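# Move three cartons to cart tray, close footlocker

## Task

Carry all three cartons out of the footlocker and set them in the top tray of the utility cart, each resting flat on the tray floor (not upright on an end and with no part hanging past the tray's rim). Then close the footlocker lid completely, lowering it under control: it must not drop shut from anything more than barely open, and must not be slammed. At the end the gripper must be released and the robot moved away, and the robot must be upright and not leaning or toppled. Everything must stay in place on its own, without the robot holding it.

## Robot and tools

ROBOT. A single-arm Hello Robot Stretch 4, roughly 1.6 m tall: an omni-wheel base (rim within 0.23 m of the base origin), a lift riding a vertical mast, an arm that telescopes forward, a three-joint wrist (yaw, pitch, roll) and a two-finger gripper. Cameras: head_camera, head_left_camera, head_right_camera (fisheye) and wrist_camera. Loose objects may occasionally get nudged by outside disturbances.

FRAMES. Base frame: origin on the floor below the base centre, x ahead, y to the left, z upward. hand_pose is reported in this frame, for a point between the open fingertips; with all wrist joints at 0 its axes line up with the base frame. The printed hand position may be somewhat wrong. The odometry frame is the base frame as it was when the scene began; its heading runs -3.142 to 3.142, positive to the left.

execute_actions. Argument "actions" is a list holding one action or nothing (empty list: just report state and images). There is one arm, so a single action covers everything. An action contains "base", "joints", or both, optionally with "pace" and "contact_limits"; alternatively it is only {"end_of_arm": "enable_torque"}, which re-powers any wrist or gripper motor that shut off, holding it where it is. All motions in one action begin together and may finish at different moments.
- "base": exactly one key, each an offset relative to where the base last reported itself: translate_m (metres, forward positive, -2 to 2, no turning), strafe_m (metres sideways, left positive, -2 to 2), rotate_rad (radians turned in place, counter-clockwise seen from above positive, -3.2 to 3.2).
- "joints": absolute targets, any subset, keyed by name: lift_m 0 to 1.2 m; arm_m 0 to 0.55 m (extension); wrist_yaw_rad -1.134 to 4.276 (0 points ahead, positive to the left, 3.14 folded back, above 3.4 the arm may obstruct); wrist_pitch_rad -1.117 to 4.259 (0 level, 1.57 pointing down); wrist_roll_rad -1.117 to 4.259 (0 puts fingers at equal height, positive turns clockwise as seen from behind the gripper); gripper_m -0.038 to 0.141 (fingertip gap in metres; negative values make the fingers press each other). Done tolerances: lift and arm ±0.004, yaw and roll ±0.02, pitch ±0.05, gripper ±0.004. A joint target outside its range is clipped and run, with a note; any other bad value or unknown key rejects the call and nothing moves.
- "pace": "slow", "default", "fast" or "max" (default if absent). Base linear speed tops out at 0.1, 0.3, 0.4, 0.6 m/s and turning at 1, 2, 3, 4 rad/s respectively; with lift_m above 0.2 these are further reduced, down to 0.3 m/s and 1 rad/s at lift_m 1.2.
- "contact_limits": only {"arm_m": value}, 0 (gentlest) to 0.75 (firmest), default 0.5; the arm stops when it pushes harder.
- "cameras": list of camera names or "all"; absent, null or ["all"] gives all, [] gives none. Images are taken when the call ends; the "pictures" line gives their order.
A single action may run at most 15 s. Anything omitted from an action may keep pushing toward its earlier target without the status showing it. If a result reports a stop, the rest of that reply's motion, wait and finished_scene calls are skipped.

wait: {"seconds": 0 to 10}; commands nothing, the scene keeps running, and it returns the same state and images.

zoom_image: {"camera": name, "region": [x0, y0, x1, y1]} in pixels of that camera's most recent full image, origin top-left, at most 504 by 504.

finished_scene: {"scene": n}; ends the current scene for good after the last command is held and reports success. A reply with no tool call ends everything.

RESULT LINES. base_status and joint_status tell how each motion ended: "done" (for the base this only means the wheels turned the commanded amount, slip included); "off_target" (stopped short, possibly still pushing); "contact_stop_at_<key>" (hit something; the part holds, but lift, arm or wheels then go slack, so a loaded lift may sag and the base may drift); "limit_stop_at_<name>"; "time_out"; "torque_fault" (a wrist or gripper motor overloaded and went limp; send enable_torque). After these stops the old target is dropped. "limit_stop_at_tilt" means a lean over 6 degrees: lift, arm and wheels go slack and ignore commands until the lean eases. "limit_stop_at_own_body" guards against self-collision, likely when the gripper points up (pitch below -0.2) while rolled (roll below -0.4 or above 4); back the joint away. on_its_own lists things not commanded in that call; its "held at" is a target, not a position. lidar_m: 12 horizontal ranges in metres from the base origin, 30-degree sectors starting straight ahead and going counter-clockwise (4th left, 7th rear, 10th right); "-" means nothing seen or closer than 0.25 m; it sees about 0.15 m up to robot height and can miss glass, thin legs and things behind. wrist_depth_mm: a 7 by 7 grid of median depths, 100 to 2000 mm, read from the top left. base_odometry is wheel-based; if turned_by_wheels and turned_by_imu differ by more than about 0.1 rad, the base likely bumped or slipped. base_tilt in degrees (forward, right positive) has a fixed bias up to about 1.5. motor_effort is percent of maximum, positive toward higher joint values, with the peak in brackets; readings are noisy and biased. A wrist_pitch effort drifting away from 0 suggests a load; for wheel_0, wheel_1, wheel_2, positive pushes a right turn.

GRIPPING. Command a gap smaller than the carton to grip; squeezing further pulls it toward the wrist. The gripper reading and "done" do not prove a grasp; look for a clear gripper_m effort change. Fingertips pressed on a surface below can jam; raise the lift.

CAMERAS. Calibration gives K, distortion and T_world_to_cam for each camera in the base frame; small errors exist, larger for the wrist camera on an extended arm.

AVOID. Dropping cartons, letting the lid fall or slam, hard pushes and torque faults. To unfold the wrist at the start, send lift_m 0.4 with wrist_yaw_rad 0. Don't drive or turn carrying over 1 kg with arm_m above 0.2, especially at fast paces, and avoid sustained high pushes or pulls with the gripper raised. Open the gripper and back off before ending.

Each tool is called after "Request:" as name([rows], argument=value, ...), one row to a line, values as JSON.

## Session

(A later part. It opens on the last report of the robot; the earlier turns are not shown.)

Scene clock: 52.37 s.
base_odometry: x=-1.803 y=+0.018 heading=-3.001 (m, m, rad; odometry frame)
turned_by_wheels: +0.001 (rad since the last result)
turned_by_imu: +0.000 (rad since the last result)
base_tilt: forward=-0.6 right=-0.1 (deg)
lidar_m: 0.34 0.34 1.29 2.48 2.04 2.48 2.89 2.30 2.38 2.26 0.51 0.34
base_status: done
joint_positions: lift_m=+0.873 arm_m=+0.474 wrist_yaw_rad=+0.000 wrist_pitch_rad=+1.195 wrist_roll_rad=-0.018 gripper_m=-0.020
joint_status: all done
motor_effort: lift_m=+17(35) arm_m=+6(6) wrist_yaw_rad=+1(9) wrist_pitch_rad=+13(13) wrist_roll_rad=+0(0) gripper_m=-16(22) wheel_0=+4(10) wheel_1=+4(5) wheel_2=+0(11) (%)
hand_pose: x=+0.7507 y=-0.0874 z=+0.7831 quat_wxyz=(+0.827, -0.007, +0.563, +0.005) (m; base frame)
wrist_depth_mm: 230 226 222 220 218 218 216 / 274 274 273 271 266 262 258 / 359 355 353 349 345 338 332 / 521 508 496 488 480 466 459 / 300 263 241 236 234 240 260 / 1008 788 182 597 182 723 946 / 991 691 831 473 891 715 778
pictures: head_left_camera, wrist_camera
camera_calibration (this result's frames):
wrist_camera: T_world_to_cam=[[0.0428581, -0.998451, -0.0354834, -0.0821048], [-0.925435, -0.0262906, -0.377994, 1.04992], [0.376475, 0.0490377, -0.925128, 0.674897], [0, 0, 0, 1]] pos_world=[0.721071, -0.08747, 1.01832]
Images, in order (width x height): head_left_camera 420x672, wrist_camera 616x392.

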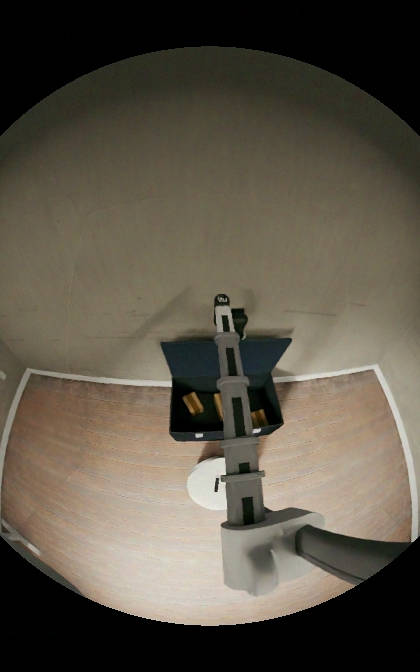

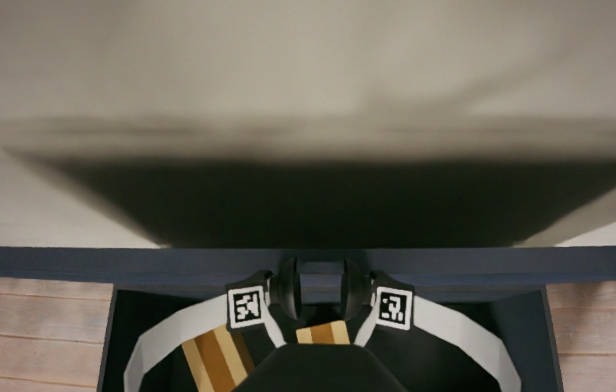

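Request:
execute_actions([
  {"joints":{"lift_m":0.885,"arm_m":0.55},"pace":"slow"},
], cameras=[])

Request:
execute_actions([
  {"joints":{"lift_m":0.865,"wrist_pitch_rad":1.05},"pace":"slow"},
], cameras=["wrist_camera","head_left_camera"])

Scene clock: 54.50 s.
base_odometry: x=-1.803 y=+0.018 heading=-3.001 (m, m, rad; odometry frame)
turned_by_wheels: +0.000 (rad since the last result)
turned_by_imu: -0.001 (rad since the last result)
base_tilt: forward=-0.6 right=-0.2 (deg)
lidar_m: 0.33 0.35 1.27 2.48 2.05 2.51 2.88 2.28 2.38 2.26 0.52 0.35
base_status: not commanded
joint_positions: lift_m=+0.885 arm_m=+0.548 wrist_yaw_rad=+0.001 wrist_pitch_rad=+1.201 wrist_roll_rad=-0.018 gripper_m=-0.019
joint_status: all done
motor_effort: lift_m=+25(27) arm_m=+9(7) wrist_yaw_rad=-1(4) wrist_pitch_rad=-4(12) wrist_roll_rad=+0(0) gripper_m=-19(21) wheel_0=+4(4) wheel_1=+4(4) wheel_2=+0(0) (%)
hand_pose: x=+0.8230 y=-0.0873 z=+0.7938 quat_wxyz=(+0.825, -0.008, +0.565, +0.005) (m; base frame)
wrist_depth_mm: 134 132 129 128 126 126 - / 160 160 159 158 156 153 151 / 212 211 208 205 202 198 195 / 310 304 297 290 285 278 274 / 250 413 399 387 377 368 233 / 741 442 181 319 182 315 415 / 976 661 831 535 904 707 904
pictures: none
No camera images: the call's "cameras" was empty. Leave "cameras" out to get every camera's image.

Scene clock: 55.43 s.
base_odometry: x=-1.803 y=+0.018 heading=-3.001 (m, m, rad; odometry frame)
turned_by_wheels: +0.000 (rad since the last result)
turned_by_imu: +0.000 (rad since the last result)
base_tilt: forward=-0.6 right=-0.1 (deg)
lidar_m: 0.34 0.36 1.31 2.47 2.04 2.53 2.89 2.29 2.38 2.26 0.50 0.33
base_status: not commanded
joint_positions: lift_m=+0.865 arm_m=+0.548 wrist_yaw_rad=+0.002 wrist_pitch_rad=+1.053 wrist_roll_rad=-0.018 gripper_m=-0.019
joint_status: all done
motor_effort: lift_m=+16(24) arm_m=+9(9) wrist_yaw_rad=-4(3) wrist_pitch_rad=-11(37) wrist_roll_rad=+0(0) gripper_m=-21(24) wheel_0=+4(4) wheel_1=+4(4) wheel_2=+1(1) (%)
hand_pose: x=+0.8615 y=-0.0872 z=+0.7928 quat_wxyz=(+0.864, -0.008, +0.503, +0.005) (m; base frame)
wrist_depth_mm: 112 110 108 107 107 106 - / 130 129 128 127 125 123 - / 160 159 157 155 153 150 148 / 210 207 202 198 195 191 188 / 258 252 245 240 239 236 233 / 296 282 181 251 181 247 265 / 480 384 452 243 384 345 407
pictures: head_left_camera, wrist_camera
camera_calibration (this result's frames):
wrist_camera: T_world_to_cam=[[0.0489162, -0.998379, -0.0290898, -0.0965788], [-0.862705, -0.0275558, -0.504956, 1.20269], [0.503336, 0.0497964, -0.862655, 0.483368], [0, 0, 0, 1]] pos_world=[0.798993, -0.0873512, 1.02147]
Images, in order (width x height): head_left_camera 420x672, wrist_camera 616x392.

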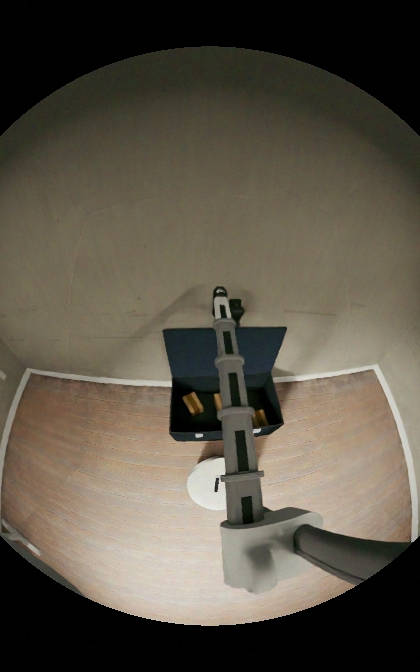

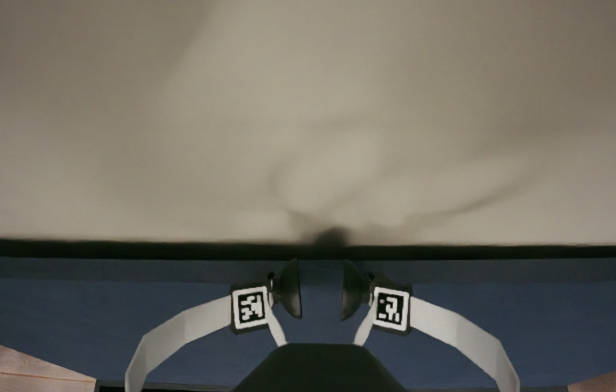

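Past vertical, near the wall. Release.

Request:
execute_actions([
  {"joints":{"lift_m":0.885,"gripper_m":0.06}},
], cameras=["wrist_camera"])

Request:
execute_actions([
  {"joints":{"lift_m":0.8,"arm_m":0.33,"wrist_pitch_rad":1.57,"gripper_m":0.14}},
], cameras=["wrist_camera","head_left_camera"])

Scene clock: 57.07 s.
base_odometry: x=-1.803 y=+0.018 heading=-3.002 (m, m, rad; odometry frame)
turned_by_wheels: +0.000 (rad since the last result)
turned_by_imu: -0.001 (rad since the last result)
base_tilt: forward=-0.5 right=-0.1 (deg)
lidar_m: 0.34 0.35 1.28 2.46 2.01 2.45 2.87 2.29 2.36 2.28 0.52 0.32
base_status: not commanded
joint_positions: lift_m=+0.885 arm_m=+0.548 wrist_yaw_rad=+0.000 wrist_pitch_rad=+1.051 wrist_roll_rad=-0.018 gripper_m=+0.060
joint_status: all done
motor_effort: lift_m=+26(31) arm_m=+9(9) wrist_yaw_rad=+1(4) wrist_pitch_rad=-5(37) wrist_roll_rad=+0(1) gripper_m=-3(23) wheel_0=+1(4) wheel_1=+3(4) wheel_2=+2(2) (%)
hand_pose: x=+0.8620 y=-0.0874 z=+0.8124 quat_wxyz=(+0.865, -0.008, +0.502, +0.005) (m; base frame)
wrist_depth_mm: 111 110 107 107 107 106 - / 129 128 128 126 125 123 - / 159 158 156 154 152 149 147 / 208 204 200 197 193 190 189 / 272 266 262 253 249 254 251 / 322 315 197 281 200 277 296 / 500 445 469 136 410 410 436
pictures: wrist_camera
camera_calibration (this result's frames):
wrist_camera: T_world_to_cam=[[0.0477418, -0.998439, -0.0289865, -0.095285], [-0.86163, -0.0264855, -0.506845, 1.21368], [0.505286, 0.0491734, -0.86155, 0.497409], [0, 0, 0, 1]] pos_world=[0.798962, -0.0874506, 1.04093]
Images, in order (width x height): wrist_camera 616x392.

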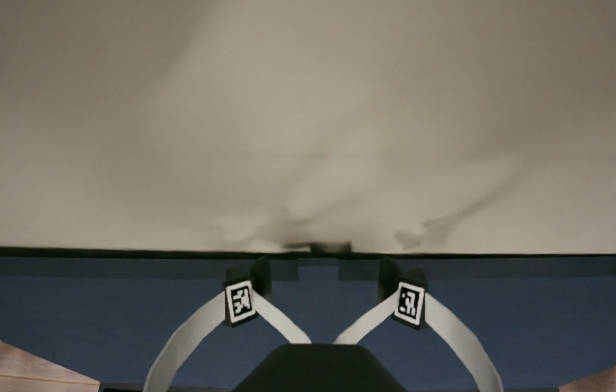

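Scene clock: 58.87 s.
base_odometry: x=-1.803 y=+0.018 heading=-3.002 (m, m, rad; odometry frame)
turned_by_wheels: +0.000 (rad since the last result)
turned_by_imu: -0.001 (rad since the last result)
base_tilt: forward=-0.6 right=-0.2 (deg)
lidar_m: 0.32 0.35 1.29 2.48 2.04 2.50 2.87 2.29 2.35 2.28 0.51 0.38
base_status: not commanded
joint_positions: lift_m=+0.800 arm_m=+0.332 wrist_yaw_rad=+0.000 wrist_pitch_rad=+1.570 wrist_roll_rad=-0.018 gripper_m=+0.140
joint_status: all done
motor_effort: lift_m=+16(24) arm_m=-9(7) wrist_yaw_rad=+2(0) wrist_pitch_rad=-1(5) wrist_roll_rad=+0(1) gripper_m=+1(6) wheel_0=+1(1) wheel_1=+3(3) wheel_2=+1(1) (%)
hand_pose: x=+0.5026 y=-0.0874 z=+0.6901 quat_wxyz=(+0.707, -0.006, +0.707, +0.006) (m; base frame)
wrist_depth_mm: 778 574 564 574 569 569 559 / 946 699 820 778 842 759 627 / 960 741 788 768 878 878 634 / 960 741 904 904 891 778 640 / 960 741 904 904 891 759 634 / 960 640 603 654 654 197 891 / 976 946 931 135 917 917 904
pictures: head_left_camera, wrist_camera
camera_calibration (this result's frames):
wrist_camera: T_world_to_cam=[[0.0266436, -0.99846, -0.0486649, -0.0575405], [-0.999578, -0.0260486, -0.0128193, 0.570473], [0.0115319, 0.048986, -0.998733, 0.916493], [0, 0, 0, 1]] pos_world=[0.561197, -0.0874871, 0.919845]
Images, in order (width x height): head_left_camera 420x672, wrist_camera 616x392.

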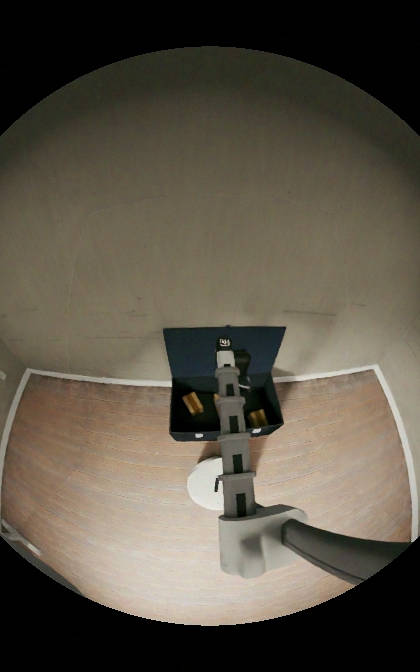

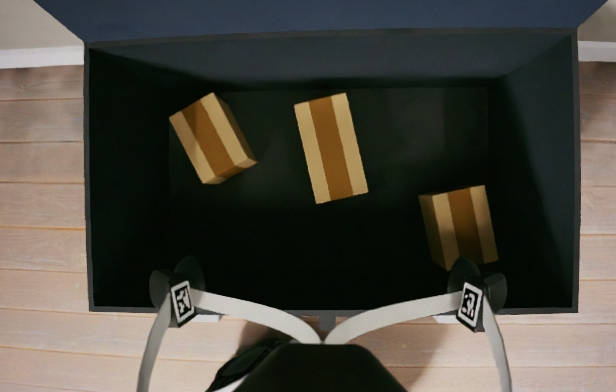

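Request:
execute_actions([
  {"base":{"strafe_m":-0.008},"joints":{"lift_m":0.32,"arm_m":0.5,"wrist_roll_rad":-0.23}},
], cameras=["wrist_camera"])

Scene clock: 61.87 s.
base_odometry: x=-1.804 y=+0.026 heading=-3.002 (m, m, rad; odometry frame)
turned_by_wheels: +0.000 (rad since the last result)
turned_by_imu: -0.001 (rad since the last result)
base_tilt: forward=-0.5 right=-0.1 (deg)
lidar_m: 0.34 0.36 1.27 2.49 2.07 2.51 2.87 2.29 2.35 2.27 0.53 0.36
base_status: done
joint_positions: lift_m=+0.320 arm_m=+0.498 wrist_yaw_rad=+0.000 wrist_pitch_rad=+1.570 wrist_roll_rad=-0.230 gripper_m=+0.140
joint_status: all done
motor_effort: lift_m=+16(17) arm_m=+9(7) wrist_yaw_rad=+2(2) wrist_pitch_rad=+0(2) wrist_roll_rad=-1(7) gripper_m=+0(1) wheel_0=+0(3) wheel_1=-1(6) wheel_2=+0(3) (%)
hand_pose: x=+0.6696 y=-0.0874 z=+0.2101 quat_wxyz=(+0.703, -0.081, +0.702, +0.081) (m; base frame)
wrist_depth_mm: 263 228 193 170 154 140 - / 389 382 324 268 226 195 178 / 304 404 415 413 399 330 279 / 304 373 418 293 407 402 397 / 307 366 418 293 407 402 399 / 433 427 297 294 294 197 399 / 433 427 421 135 407 404 402
pictures: wrist_camera
camera_calibration (this result's frames):
wrist_camera: T_world_to_cam=[[0.236424, -0.97044, -0.048472, -0.223415], [-0.971649, -0.236066, -0.0130721, 0.694259], [0.00124313, 0.0501884, -0.998739, 0.442169], [0, 0, 0, 1]] pos_world=[0.726847, -0.0751113, 0.439857]
Images, in order (width x height): wrist_camera 616x392.

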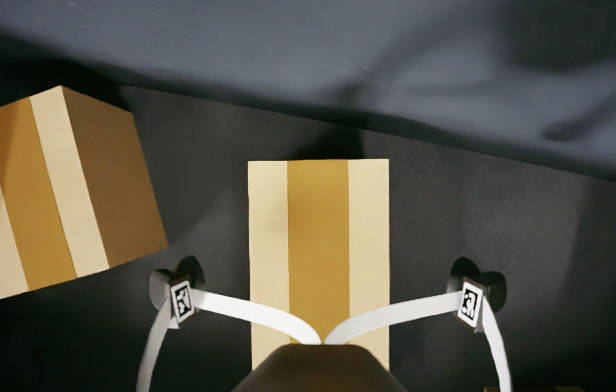

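Request:
execute_actions([
  {"joints":{"lift_m":0.21,"arm_m":0.485}},
], cameras=[])

Request:
execute_actions([
  {"joints":{"gripper_m":0.06}},
], cameras=["wrist_camera"])

Request:
execute_actions([
  {"joints":{"lift_m":0.65}},
], cameras=["wrist_camera"])

Request:
execute_actions([
  {"base":{"translate_m":-0.3},"joints":{"lift_m":1.15,"arm_m":0.15,"wrist_roll_rad":0}},
], cameras=[])

Request:
execute_actions([
  {"base":{"rotate_rad":-2.6}},
])

Scene clock: 63.53 s.
base_odometry: x=-1.804 y=+0.026 heading=-3.002 (m, m, rad; odometry frame)
turned_by_wheels: +0.000 (rad since the last result)
turned_by_imu: -0.001 (rad since the last result)
base_tilt: forward=-0.5 right=-0.1 (deg)
lidar_m: 0.34 0.34 1.26 2.49 2.04 2.51 2.89 2.28 2.36 2.27 0.52 0.36
base_status: not commanded
joint_positions: lift_m=+0.211 arm_m=+0.487 wrist_yaw_rad=+0.000 wrist_pitch_rad=+1.571 wrist_roll_rad=-0.230 gripper_m=+0.140
joint_status: all done
motor_effort: lift_m=+13(15) arm_m=-9(8) wrist_yaw_rad=+0(1) wrist_pitch_rad=-3(3) wrist_roll_rad=+0(0) gripper_m=+2(1) wheel_0=+1(0) wheel_1=-1(1) wheel_2=+0(0) (%)
hand_pose: x=+0.6575 y=-0.0874 z=+0.1003 quat_wxyz=(+0.702, -0.081, +0.702, +0.081) (m; base frame)
wrist_depth_mm: 307 265 225 199 179 163 - / 285 310 306 300 264 227 204 / 267 310 185 183 181 294 290 / 252 310 186 183 182 296 291 / 238 310 186 183 182 296 291 / 317 312 187 184 182 200 291 / 319 315 188 138 182 297 294
pictures: none
No camera images: the call's "cameras" was empty. Leave "cameras" out to get every camera's image.

Scene clock: 65.33 s.
base_odometry: x=-1.804 y=+0.026 heading=-3.002 (m, m, rad; odometry frame)
turned_by_wheels: +0.000 (rad since the last result)
turned_by_imu: -0.001 (rad since the last result)
base_tilt: forward=-0.6 right=-0.1 (deg)
lidar_m: 0.33 0.34 1.30 2.49 2.07 2.51 2.87 2.25 2.35 2.27 0.52 0.35
base_status: not commanded
joint_positions: lift_m=+0.210 arm_m=+0.487 wrist_yaw_rad=+0.000 wrist_pitch_rad=+1.570 wrist_roll_rad=-0.230 gripper_m=+0.060
joint_status: all done
motor_effort: lift_m=+18(18) arm_m=-8(9) wrist_yaw_rad=+0(0) wrist_pitch_rad=+0(3) wrist_roll_rad=+0(0) gripper_m=-24(22) wheel_0=+1(1) wheel_1=+0(0) wheel_2=+0(0) (%)
hand_pose: x=+0.6577 y=-0.0874 z=+0.0999 quat_wxyz=(+0.703, -0.081, +0.702, +0.081) (m; base frame)
wrist_depth_mm: 307 267 228 201 180 165 - / 283 307 303 297 267 229 206 / 265 307 174 170 168 291 287 / 250 307 175 171 169 293 290 / 238 309 175 172 170 291 290 / 314 309 176 173 171 179 290 / 315 312 177 148 171 296 291
pictures: wrist_camera
camera_calibration (this result's frames):
wrist_camera: T_world_to_cam=[[0.236375, -0.970455, -0.0484242, -0.225916], [-0.971661, -0.236006, -0.0132685, 0.681294], [0.00144802, 0.0501883, -0.998739, 0.332015], [0, 0, 0, 1]] pos_world=[0.714907, -0.0751149, 0.329696]
Images, in order (width x height): wrist_camera 616x392.

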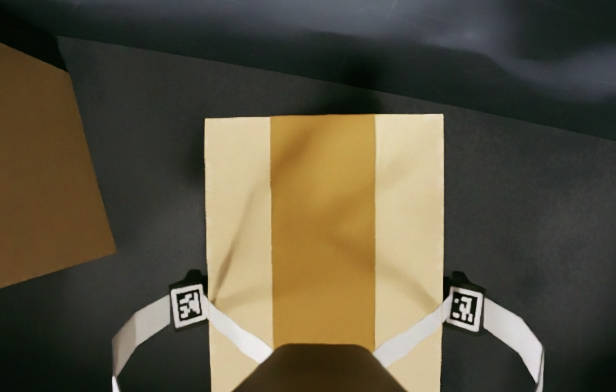

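Scene clock: 68.07 s.
base_odometry: x=-1.804 y=+0.026 heading=-3.002 (m, m, rad; odometry frame)
turned_by_wheels: +0.000 (rad since the last result)
turned_by_imu: -0.001 (rad since the last result)
base_tilt: forward=-0.5 right=-0.2 (deg)
lidar_m: 0.33 0.35 1.27 2.50 2.05 2.50 2.88 2.30 2.37 2.26 0.51 0.36
base_status: not commanded
joint_positions: lift_m=+0.649 arm_m=+0.487 wrist_yaw_rad=+0.000 wrist_pitch_rad=+1.570 wrist_roll_rad=-0.230 gripper_m=+0.060
joint_status: all done
motor_effort: lift_m=+27(29) arm_m=-8(9) wrist_yaw_rad=+2(1) wrist_pitch_rad=+0(0) wrist_roll_rad=+0(0) gripper_m=-22(22) wheel_0=+1(1) wheel_1=-1(0) wheel_2=+0(0) (%)
hand_pose: x=+0.6577 y=-0.0874 z=+0.5392 quat_wxyz=(+0.703, -0.081, +0.702, +0.081) (m; base frame)
wrist_depth_mm: 379 342 304 277 254 236 221 / 484 480 430 379 336 301 278 / 496 647 174 170 168 413 387 / 512 668 174 171 170 723 580 / 539 768 176 172 170 723 580 / 564 683 176 173 171 179 554 / 539 591 177 148 171 615 512
pictures: wrist_camera
camera_calibration (this result's frames):
wrist_camera: T_world_to_cam=[[0.236376, -0.970455, -0.0484163, -0.204653], [-0.971661, -0.236006, -0.0133011, 0.687143], [0.0014816, 0.0501883, -0.998739, 0.770673], [0, 0, 0, 1]] pos_world=[0.714903, -0.0751149, 0.768932]
Images, in order (width x height): wrist_camera 616x392.

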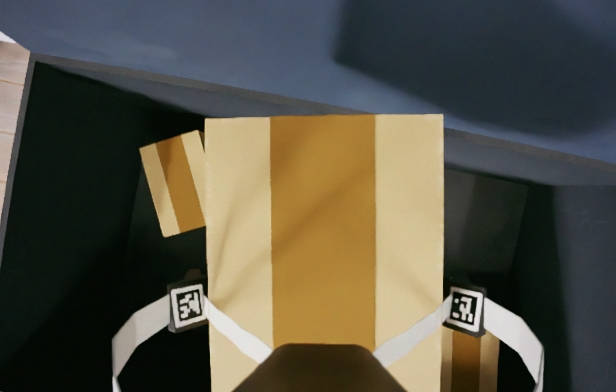

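Scene clock: 71.03 s.
base_odometry: x=-1.507 y=+0.068 heading=-3.002 (m, m, rad; odometry frame)
turned_by_wheels: +0.000 (rad since the last result)
turned_by_imu: -0.001 (rad since the last result)
base_tilt: forward=-0.6 right=-0.1 (deg)
lidar_m: 0.34 0.68 1.71 2.48 1.91 2.51 2.57 2.04 2.34 2.27 1.66 0.25
base_status: done
joint_positions: lift_m=+1.149 arm_m=+0.151 wrist_yaw_rad=+0.000 wrist_pitch_rad=+1.570 wrist_roll_rad=+0.000 gripper_m=+0.060
joint_status: all done
motor_effort: lift_m=+27(28) arm_m=-8(2) wrist_yaw_rad=+2(1) wrist_pitch_rad=+0(2) wrist_roll_rad=+1(7) gripper_m=-22(22) wheel_0=-2(9) wheel_1=+0(5) wheel_2=-1(8) (%)
hand_pose: x=+0.3227 y=-0.0874 z=+1.0392 quat_wxyz=(+0.708, +0.000, +0.707, +0.000) (m; base frame)
wrist_depth_mm: 1308 1308 1205 1255 1229 1229 1229 / 1336 1308 1205 1229 1138 1255 1229 / 1336 1308 174 171 168 1229 1229 / 1336 1308 175 172 169 1255 1229 / 1366 1336 176 172 170 1255 1255 / 1336 1308 177 173 171 178 1205 / 1366 1336 178 148 171 1255 1255
pictures: none
No camera images: the call's "cameras" was empty. Leave "cameras" out to get every camera's image.

Scene clock: 74.57 s.
base_odometry: x=-1.507 y=+0.068 heading=+0.682 (m, m, rad; odometry frame)
turned_by_wheels: -2.600 (rad since the last result)
turned_by_imu: -2.629 (rad since the last result)
base_tilt: forward=-0.6 right=+0.0 (deg)
lidar_m: 0.26 2.35 2.26 1.64 0.67 0.64 0.69 1.74 2.47 1.88 2.56 0.25
base_status: done
joint_positions: lift_m=+1.149 arm_m=+0.151 wrist_yaw_rad=+0.000 wrist_pitch_rad=+1.570 wrist_roll_rad=+0.000 gripper_m=+0.060
joint_status: not commanded
motor_effort: lift_m=+27(28) arm_m=-8(8) wrist_yaw_rad=+1(1) wrist_pitch_rad=+0(1) wrist_roll_rad=+1(1) gripper_m=-24(25) wheel_0=+2(7) wheel_1=+2(3) wheel_2=+2(9) (%)
hand_pose: x=+0.3227 y=-0.0874 z=+1.0392 quat_wxyz=(+0.707, +0.000, +0.707, +0.000) (m; base frame)
wrist_depth_mm: 1336 1308 1281 1281 1255 1229 1229 / 1336 1308 1281 1255 1255 1255 1229 / 1336 1336 174 170 168 1255 1229 / 1336 1336 175 172 169 1255 1255 / 1336 1336 176 172 170 1255 1229 / 1366 1336 176 173 170 178 1255 / 1336 1336 178 148 171 1255 1255
pictures: head_camera, head_left_camera, head_right_camera, wrist_camera
camera_calibration (this result's frames):
wrist_camera: T_world_to_cam=[[0.00965112, -0.998768, -0.0486709, -0.0302974], [-0.999871, -0.0090143, -0.0132866, 0.397178], [0.0128315, 0.0487929, -0.998726, 1.26674], [0, 0, 0, 1]] pos_world=[0.381165, -0.0884878, 1.26893]
Images, in order (width x height): head_camera 420x560, head_left_camera 420x672, head_right_camera 420x672, wrist_camera 616x392.

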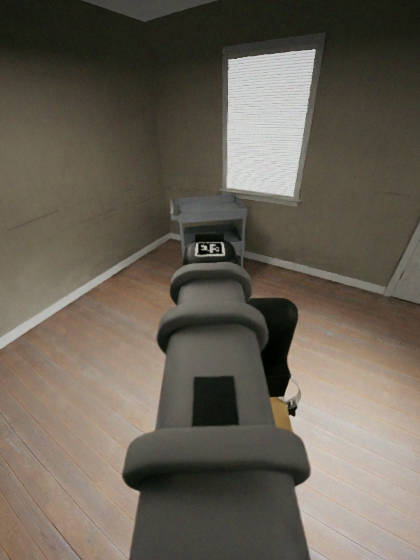

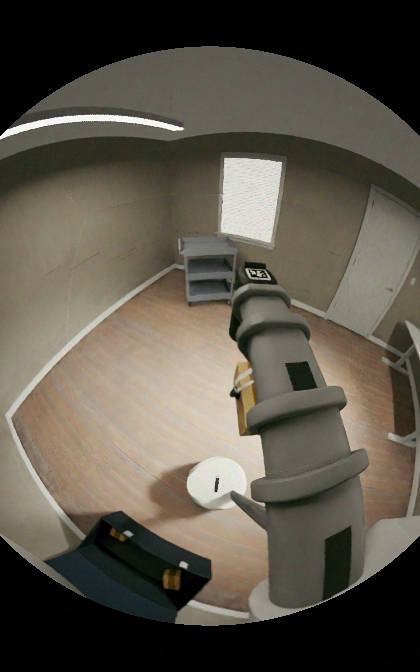

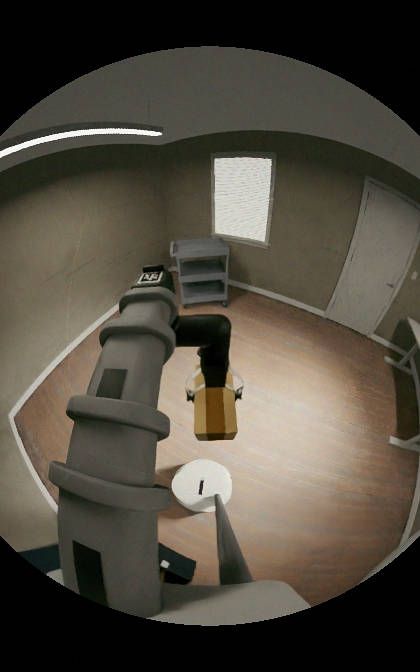

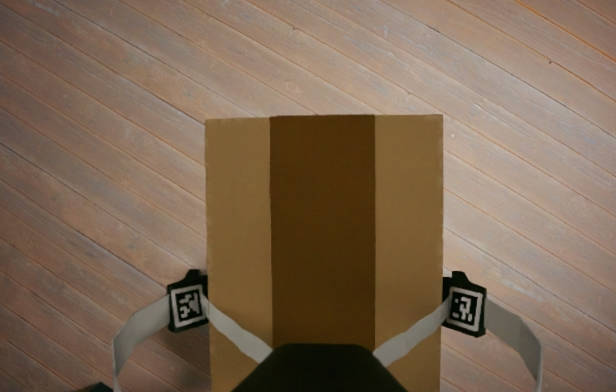

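Cart faces us, ~2.04 m away.

Request:
execute_actions([
  {"base":{"translate_m":1.45},"joints":{"lift_m":1.2},"pace":"fast"},
], cameras=["head_left_camera","head_right_camera","wrist_camera"])

Scene clock: 80.73 s.
base_odometry: x=-0.381 y=+0.982 heading=+0.682 (m, m, rad; odometry frame)
turned_by_wheels: +0.000 (rad since the last result)
turned_by_imu: -0.002 (rad since the last result)
base_tilt: forward=-0.6 right=-0.1 (deg)
lidar_m: 0.25 0.62 1.51 1.60 2.25 1.94 1.96 3.35 2.46 1.85 1.36 0.25
base_status: done
joint_positions: lift_m=+1.199 arm_m=+0.151 wrist_yaw_rad=+0.000 wrist_pitch_rad=+1.570 wrist_roll_rad=+0.000 gripper_m=+0.060
joint_status: all done
motor_effort: lift_m=+27(31) arm_m=-8(8) wrist_yaw_rad=+0(2) wrist_pitch_rad=+0(1) wrist_roll_rad=+1(1) gripper_m=-25(24) wheel_0=+1(9) wheel_1=+0(8) wheel_2=+0(6) (%)
hand_pose: x=+0.3227 y=-0.0874 z=+1.0889 quat_wxyz=(+0.707, +0.000, +0.707, +0.000) (m; base frame)
wrist_depth_mm: 488 504 525 842 854 1281 1255 / 1366 1397 854 1098 1160 1308 1281 / 1397 1366 174 171 168 1336 1281 / 1366 1336 174 171 169 1308 1281 / 1430 1397 176 172 170 1281 1281 / 1397 1366 176 173 171 179 1308 / 1397 1366 178 148 171 1308 1281
pictures: head_left_camera, head_right_camera, wrist_camera
camera_calibration (this result's frames):
wrist_camera: T_world_to_cam=[[0.00953097, -0.998769, -0.0486708, -0.0278361], [-0.999872, -0.00889316, -0.0133043, 0.397857], [0.0128551, 0.0487913, -0.998726, 1.31645], [0, 0, 0, 1]] pos_world=[0.381149, -0.0884949, 1.31871]
Images, in order (width x height): head_left_camera 420x672, head_right_camera 420x672, wrist_camera 616x392.

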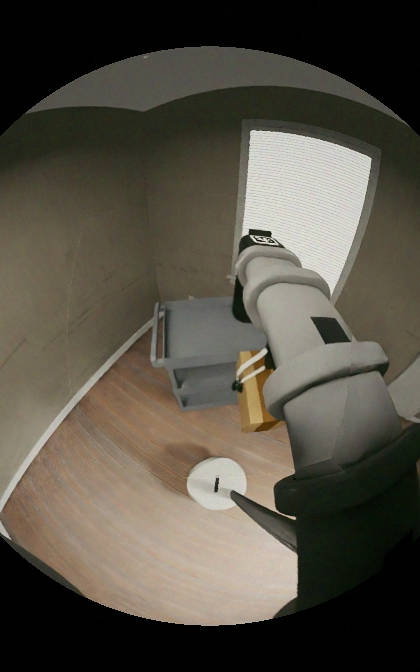

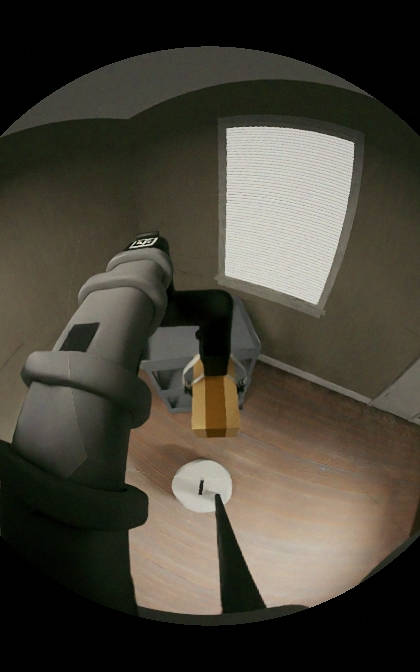

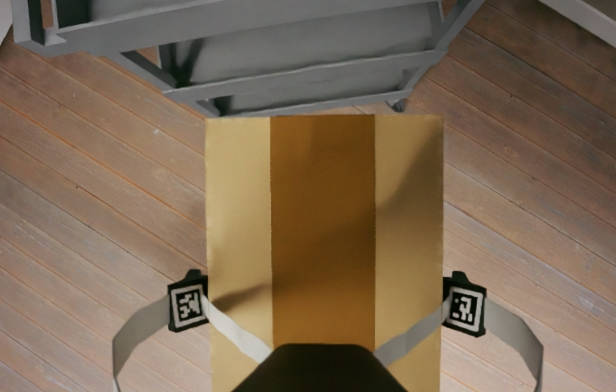

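Request:
execute_actions([
  {"base":{"translate_m":0.27},"joints":{"arm_m":0.42,"wrist_roll_rad":-0.14}},
], cameras=["head_left_camera","wrist_camera"])

Scene clock: 83.20 s.
base_odometry: x=-0.172 y=+1.152 heading=+0.682 (m, m, rad; odometry frame)
turned_by_wheels: +0.000 (rad since the last result)
turned_by_imu: -0.001 (rad since the last result)
base_tilt: forward=-0.6 right=-0.2 (deg)
lidar_m: 0.33 0.32 0.46 1.46 2.00 2.19 2.23 3.50 2.56 1.57 1.09 0.38
base_status: done
joint_positions: lift_m=+1.199 arm_m=+0.418 wrist_yaw_rad=+0.000 wrist_pitch_rad=+1.569 wrist_roll_rad=-0.140 gripper_m=+0.060
joint_status: all done
motor_effort: lift_m=+27(27) arm_m=+8(9) wrist_yaw_rad=+0(2) wrist_pitch_rad=+1(3) wrist_roll_rad=+0(3) gripper_m=-23(24) wheel_0=+2(10) wheel_1=+2(8) wheel_2=+1(10) (%)
hand_pose: x=+0.5898 y=-0.0874 z=+1.0889 quat_wxyz=(+0.706, -0.049, +0.705, +0.049) (m; base frame)
wrist_depth_mm: 1281 1336 1336 1336 1098 820 707 / 492 525 521 521 508 508 820 / 512 535 174 170 168 508 1042 / 512 530 174 171 169 512 1281 / 512 535 176 172 170 508 1281 / 512 539 176 173 171 178 1281 / 500 535 177 148 171 512 1281
pictures: head_left_camera, wrist_camera
camera_calibration (this result's frames):
wrist_camera: T_world_to_cam=[[0.148566, -0.987713, -0.0484861, -0.111619], [-0.988883, -0.148079, -0.0135136, 0.646526], [0.00616778, 0.0499548, -0.998732, 1.31707], [0, 0, 0, 1]] pos_world=[0.647798, -0.080305, 1.31872]
Images, in order (width x height): head_left_camera 420x672, wrist_camera 616x392.

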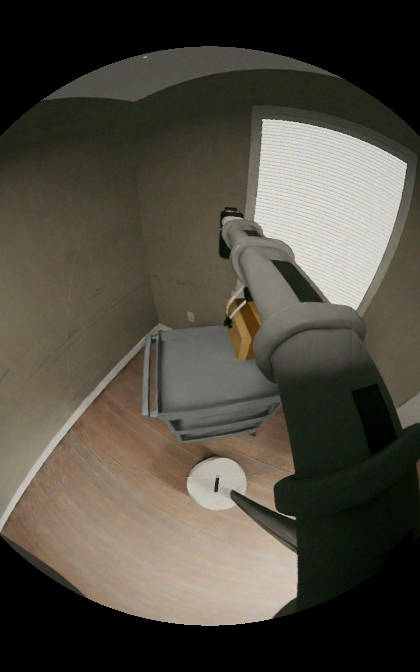

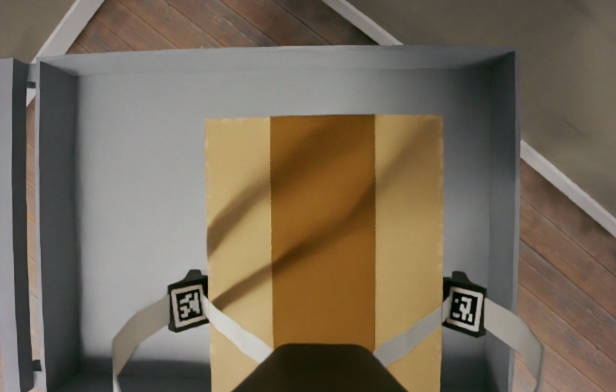

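Request:
execute_actions([
  {"base":{"strafe_m":-0.13},"joints":{"arm_m":0.45,"lift_m":1.06}},
], cameras=[])

Request:
execute_actions([
  {"joints":{"lift_m":0.985}},
], cameras=["wrist_camera"])

Request:
execute_actions([
  {"joints":{"gripper_m":0.14}},
], cameras=[])

Request:
execute_actions([
  {"joints":{"lift_m":1.15}},
], cameras=["wrist_camera"])

Scene clock: 84.97 s.
base_odometry: x=-0.090 y=+1.051 heading=+0.682 (m, m, rad; odometry frame)
turned_by_wheels: +0.000 (rad since the last result)
turned_by_imu: +0.000 (rad since the last result)
base_tilt: forward=-0.6 right=-0.1 (deg)
lidar_m: 0.34 0.35 0.46 1.56 2.22 2.23 2.30 2.61 2.46 1.44 1.03 0.40
base_status: done
joint_positions: lift_m=+1.060 arm_m=+0.448 wrist_yaw_rad=+0.000 wrist_pitch_rad=+1.570 wrist_roll_rad=-0.140 gripper_m=+0.060
joint_status: all done
motor_effort: lift_m=+18(25) arm_m=+9(9) wrist_yaw_rad=+1(1) wrist_pitch_rad=+0(1) wrist_roll_rad=+0(0) gripper_m=-22(22) wheel_0=+0(7) wheel_1=+1(5) wheel_2=+0(4) (%)
hand_pose: x=+0.6197 y=-0.0874 z=+0.9499 quat_wxyz=(+0.706, -0.049, +0.705, +0.049) (m; base frame)
wrist_depth_mm: 362 357 347 349 345 683 574 / 392 387 379 375 370 831 683 / 394 387 174 170 168 1060 854 / 394 389 174 171 169 1160 1098 / 397 389 175 172 170 1160 1138 / 397 389 176 173 171 178 1160 / 397 394 178 147 171 1160 1160
pictures: none
No camera images: the call's "cameras" was empty. Leave "cameras" out to get every camera's image.

Scene clock: 86.27 s.
base_odometry: x=-0.090 y=+1.051 heading=+0.682 (m, m, rad; odometry frame)
turned_by_wheels: +0.000 (rad since the last result)
turned_by_imu: -0.001 (rad since the last result)
base_tilt: forward=-0.5 right=-0.1 (deg)
lidar_m: 0.34 0.36 0.47 1.54 2.20 2.22 2.28 2.58 2.48 1.42 1.03 0.40
base_status: not commanded
joint_positions: lift_m=+0.985 arm_m=+0.448 wrist_yaw_rad=+0.000 wrist_pitch_rad=+1.570 wrist_roll_rad=-0.140 gripper_m=+0.060
joint_status: all done
motor_effort: lift_m=+19(19) arm_m=+8(9) wrist_yaw_rad=+1(1) wrist_pitch_rad=+0(0) wrist_roll_rad=+0(0) gripper_m=-20(23) wheel_0=+0(0) wheel_1=+1(0) wheel_2=+0(0) (%)
hand_pose: x=+0.6197 y=-0.0874 z=+0.8749 quat_wxyz=(+0.706, -0.049, +0.705, +0.049) (m; base frame)
wrist_depth_mm: 314 307 303 300 298 281 585 / 312 307 304 301 297 283 676 / 315 310 174 170 168 285 842 / 317 312 175 171 169 285 1078 / 317 314 175 172 170 1078 1060 / 319 314 177 173 171 179 1078 / 319 314 177 147 171 277 1078
pictures: wrist_camera
camera_calibration (this result's frames):
wrist_camera: T_world_to_cam=[[0.148268, -0.987756, -0.0485134, -0.12624], [-0.988929, -0.14779, -0.0133316, 0.673123], [0.00599856, 0.049953, -0.998734, 1.10321], [0, 0, 0, 1]] pos_world=[0.677771, -0.0803221, 1.10466]
Images, in order (width x height): wrist_camera 616x392.

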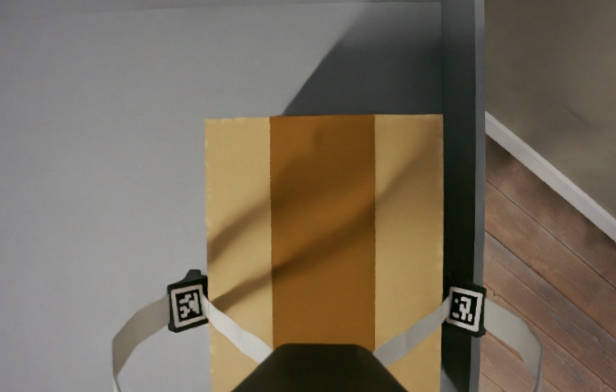

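Scene clock: 88.07 s.
base_odometry: x=-0.090 y=+1.051 heading=+0.682 (m, m, rad; odometry frame)
turned_by_wheels: +0.000 (rad since the last result)
turned_by_imu: -0.001 (rad since the last result)
base_tilt: forward=-0.5 right=-0.1 (deg)
lidar_m: 0.34 0.36 0.47 1.55 2.18 2.22 2.30 2.61 2.46 1.42 1.04 0.37
base_status: not commanded
joint_positions: lift_m=+0.985 arm_m=+0.449 wrist_yaw_rad=+0.000 wrist_pitch_rad=+1.570 wrist_roll_rad=-0.140 gripper_m=+0.140
joint_status: all done
motor_effort: lift_m=+19(18) arm_m=+8(9) wrist_yaw_rad=+3(3) wrist_pitch_rad=-2(5) wrist_roll_rad=+0(1) gripper_m=+1(23) wheel_0=+1(0) wheel_1=+1(1) wheel_2=+0(0) (%)
hand_pose: x=+0.6195 y=-0.0874 z=+0.8749 quat_wxyz=(+0.706, -0.049, +0.705, +0.049) (m; base frame)
wrist_depth_mm: 314 310 306 303 300 621 580 / 315 310 306 303 298 732 676 / 317 312 307 185 183 917 842 / 317 314 189 185 183 1078 1078 / 317 314 189 186 184 1060 1078 / 320 315 189 186 184 206 1078 / 320 315 190 140 185 277 1078
pictures: none
No camera images: the call's "cameras" was empty. Leave "cameras" out to get every camera's image.

Scene clock: 89.83 s.
base_odometry: x=-0.090 y=+1.051 heading=+0.682 (m, m, rad; odometry frame)
turned_by_wheels: +0.000 (rad since the last result)
turned_by_imu: -0.001 (rad since the last result)
base_tilt: forward=-0.6 right=-0.1 (deg)
lidar_m: 0.36 0.34 0.45 1.57 2.19 2.24 2.29 2.62 2.47 1.45 1.03 0.38
base_status: not commanded
joint_positions: lift_m=+1.150 arm_m=+0.449 wrist_yaw_rad=+0.000 wrist_pitch_rad=+1.570 wrist_roll_rad=-0.140 gripper_m=+0.140
joint_status: all done
motor_effort: lift_m=+25(26) arm_m=+8(8) wrist_yaw_rad=+2(1) wrist_pitch_rad=-1(2) wrist_roll_rad=+0(0) gripper_m=-4(3) wheel_0=+0(0) wheel_1=+1(1) wheel_2=+0(0) (%)
hand_pose: x=+0.6196 y=-0.0874 z=+1.0393 quat_wxyz=(+0.706, -0.049, +0.705, +0.049) (m; base frame)
wrist_depth_mm: 1308 1281 1281 1255 904 707 574 / 484 480 473 466 466 866 676 / 488 484 477 469 462 1160 842 / 488 484 477 349 418 1255 1098 / 492 488 477 351 415 1229 1255 / 492 484 477 351 351 198 1255 / 492 488 480 135 469 1281 1255
pictures: wrist_camera
camera_calibration (this result's frames):
wrist_camera: T_world_to_cam=[[0.148127, -0.987774, -0.0485846, -0.11808], [-0.988953, -0.147672, -0.0128568, 0.674707], [0.00552507, 0.0499523, -0.998736, 1.26776], [0, 0, 0, 1]] pos_world=[0.67774, -0.080329, 1.2691]
Images, in order (width x height): wrist_camera 616x392.

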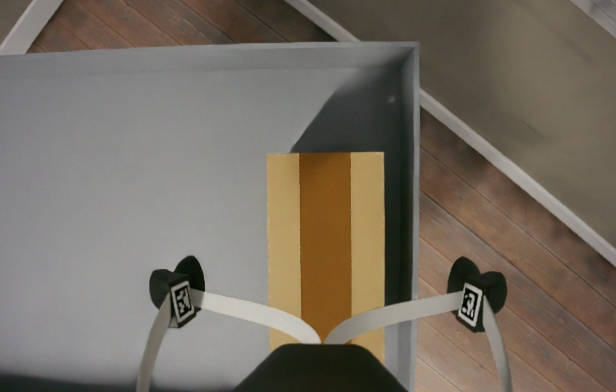

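Request:
execute_actions([
  {"base":{"translate_m":-1.99},"joints":{"arm_m":0.0,"wrist_roll_rad":-0.5},"pace":"fast"},
], cameras=[])

Request:
execute_actions([
  {"base":{"rotate_rad":2.6},"joints":{"lift_m":0.6}},
], cameras=[])

Request:
execute_actions([
  {"base":{"translate_m":0.14},"joints":{"arm_m":0.515}},
], cameras=["wrist_camera"])

Scene clock: 97.90 s.
base_odometry: x=-1.634 y=-0.203 heading=+0.682 (m, m, rad; odometry frame)
turned_by_wheels: +0.000 (rad since the last result)
turned_by_imu: -0.003 (rad since the last result)
base_tilt: forward=-0.6 right=-0.2 (deg)
lidar_m: 2.32 2.61 2.52 0.69 0.50 0.47 1.08 1.49 2.22 1.73 2.17 2.71
base_status: done
joint_positions: lift_m=+1.150 arm_m=+0.002 wrist_yaw_rad=+0.000 wrist_pitch_rad=+1.570 wrist_roll_rad=-0.500 gripper_m=+0.140
joint_status: all done
motor_effort: lift_m=+25(25) arm_m=-8(12) wrist_yaw_rad=+2(0) wrist_pitch_rad=-2(2) wrist_roll_rad=-1(5) gripper_m=-1(1) wheel_0=-2(5) wheel_1=-1(3) wheel_2=-1(10) (%)
hand_pose: x=+0.1726 y=-0.0874 z=+1.0394 quat_wxyz=(+0.685, -0.175, +0.685, +0.175) (m; base frame)
wrist_depth_mm: 1336 1308 1308 1281 1255 1255 1229 / 1336 1308 1308 1281 1255 1229 1229 / 1281 1308 1308 1281 1255 1229 1229 / 1138 1308 1281 1098 1255 1255 1229 / 1308 1308 1098 1078 1281 1255 1229 / 1308 1060 1098 1060 1255 198 1255 / 1205 1182 1366 135 1281 1281 1255
pictures: none
No camera images: the call's "cameras" was empty. Leave "cameras" out to get every camera's image.

Scene clock: 101.43 s.
base_odometry: x=-1.634 y=-0.203 heading=-3.001 (m, m, rad; odometry frame)
turned_by_wheels: +2.600 (rad since the last result)
turned_by_imu: +2.627 (rad since the last result)
base_tilt: forward=-0.6 right=-0.1 (deg)
lidar_m: 0.45 1.07 1.47 2.23 1.75 2.07 2.73 2.33 2.65 2.51 0.72 0.50
base_status: done
joint_positions: lift_m=+0.600 arm_m=+0.002 wrist_yaw_rad=+0.000 wrist_pitch_rad=+1.570 wrist_roll_rad=-0.500 gripper_m=+0.140
joint_status: all done
motor_effort: lift_m=+16(23) arm_m=-9(9) wrist_yaw_rad=+2(0) wrist_pitch_rad=-1(2) wrist_roll_rad=-1(1) gripper_m=+0(1) wheel_0=-1(6) wheel_1=-1(3) wheel_2=+0(5) (%)
hand_pose: x=+0.1726 y=-0.0874 z=+0.4901 quat_wxyz=(+0.685, -0.175, +0.685, +0.175) (m; base frame)
wrist_depth_mm: 750 732 723 715 564 462 397 / 750 741 732 723 715 597 492 / 759 732 723 723 707 707 647 / 750 750 517 559 707 707 691 / 750 521 508 508 715 707 699 / 759 521 508 504 715 198 707 / 759 525 512 135 715 707 699
pictures: none
No camera images: the call's "cameras" was empty. Leave "cameras" out to get every camera's image.

Scene clock: 104.00 s.
base_odometry: x=-1.773 y=-0.223 heading=-3.001 (m, m, rad; odometry frame)
turned_by_wheels: +0.000 (rad since the last result)
turned_by_imu: -0.001 (rad since the last result)
base_tilt: forward=-0.5 right=-0.1 (deg)
lidar_m: 0.33 0.93 1.29 2.23 1.88 2.08 2.88 2.44 2.63 2.51 0.50 0.35
base_status: done
joint_positions: lift_m=+0.600 arm_m=+0.513 wrist_yaw_rad=+0.000 wrist_pitch_rad=+1.570 wrist_roll_rad=-0.500 gripper_m=+0.140
joint_status: all done
motor_effort: lift_m=+16(16) arm_m=+9(6) wrist_yaw_rad=+1(1) wrist_pitch_rad=+0(1) wrist_roll_rad=+0(0) gripper_m=+4(0) wheel_0=+2(7) wheel_1=+0(2) wheel_2=+2(8) (%)
hand_pose: x=+0.6847 y=-0.0874 z=+0.4901 quat_wxyz=(+0.685, -0.175, +0.685, +0.175) (m; base frame)
wrist_depth_mm: 741 741 574 232 191 163 - / 741 741 732 319 246 198 175 / 750 732 517 569 345 258 220 / 750 741 535 574 683 366 286 / 750 750 661 574 691 676 433 / 750 574 707 707 691 197 676 / 759 459 676 135 699 683 683
pictures: wrist_camera
camera_calibration (this result's frames):
wrist_camera: T_world_to_cam=[[0.486917, -0.872116, -0.048225, -0.376423], [-0.873364, -0.486893, -0.0130307, 0.623286], [-0.0121161, 0.0484629, -0.998751, 0.7308], [0, 0, 0, 1]] pos_world=[0.736497, -0.060227, 0.719857]
Images, in order (width x height): wrist_camera 616x392.

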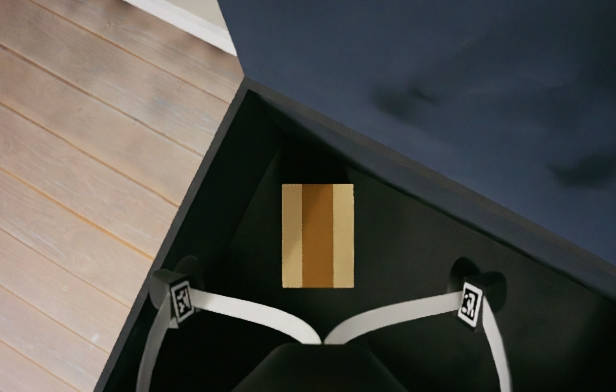

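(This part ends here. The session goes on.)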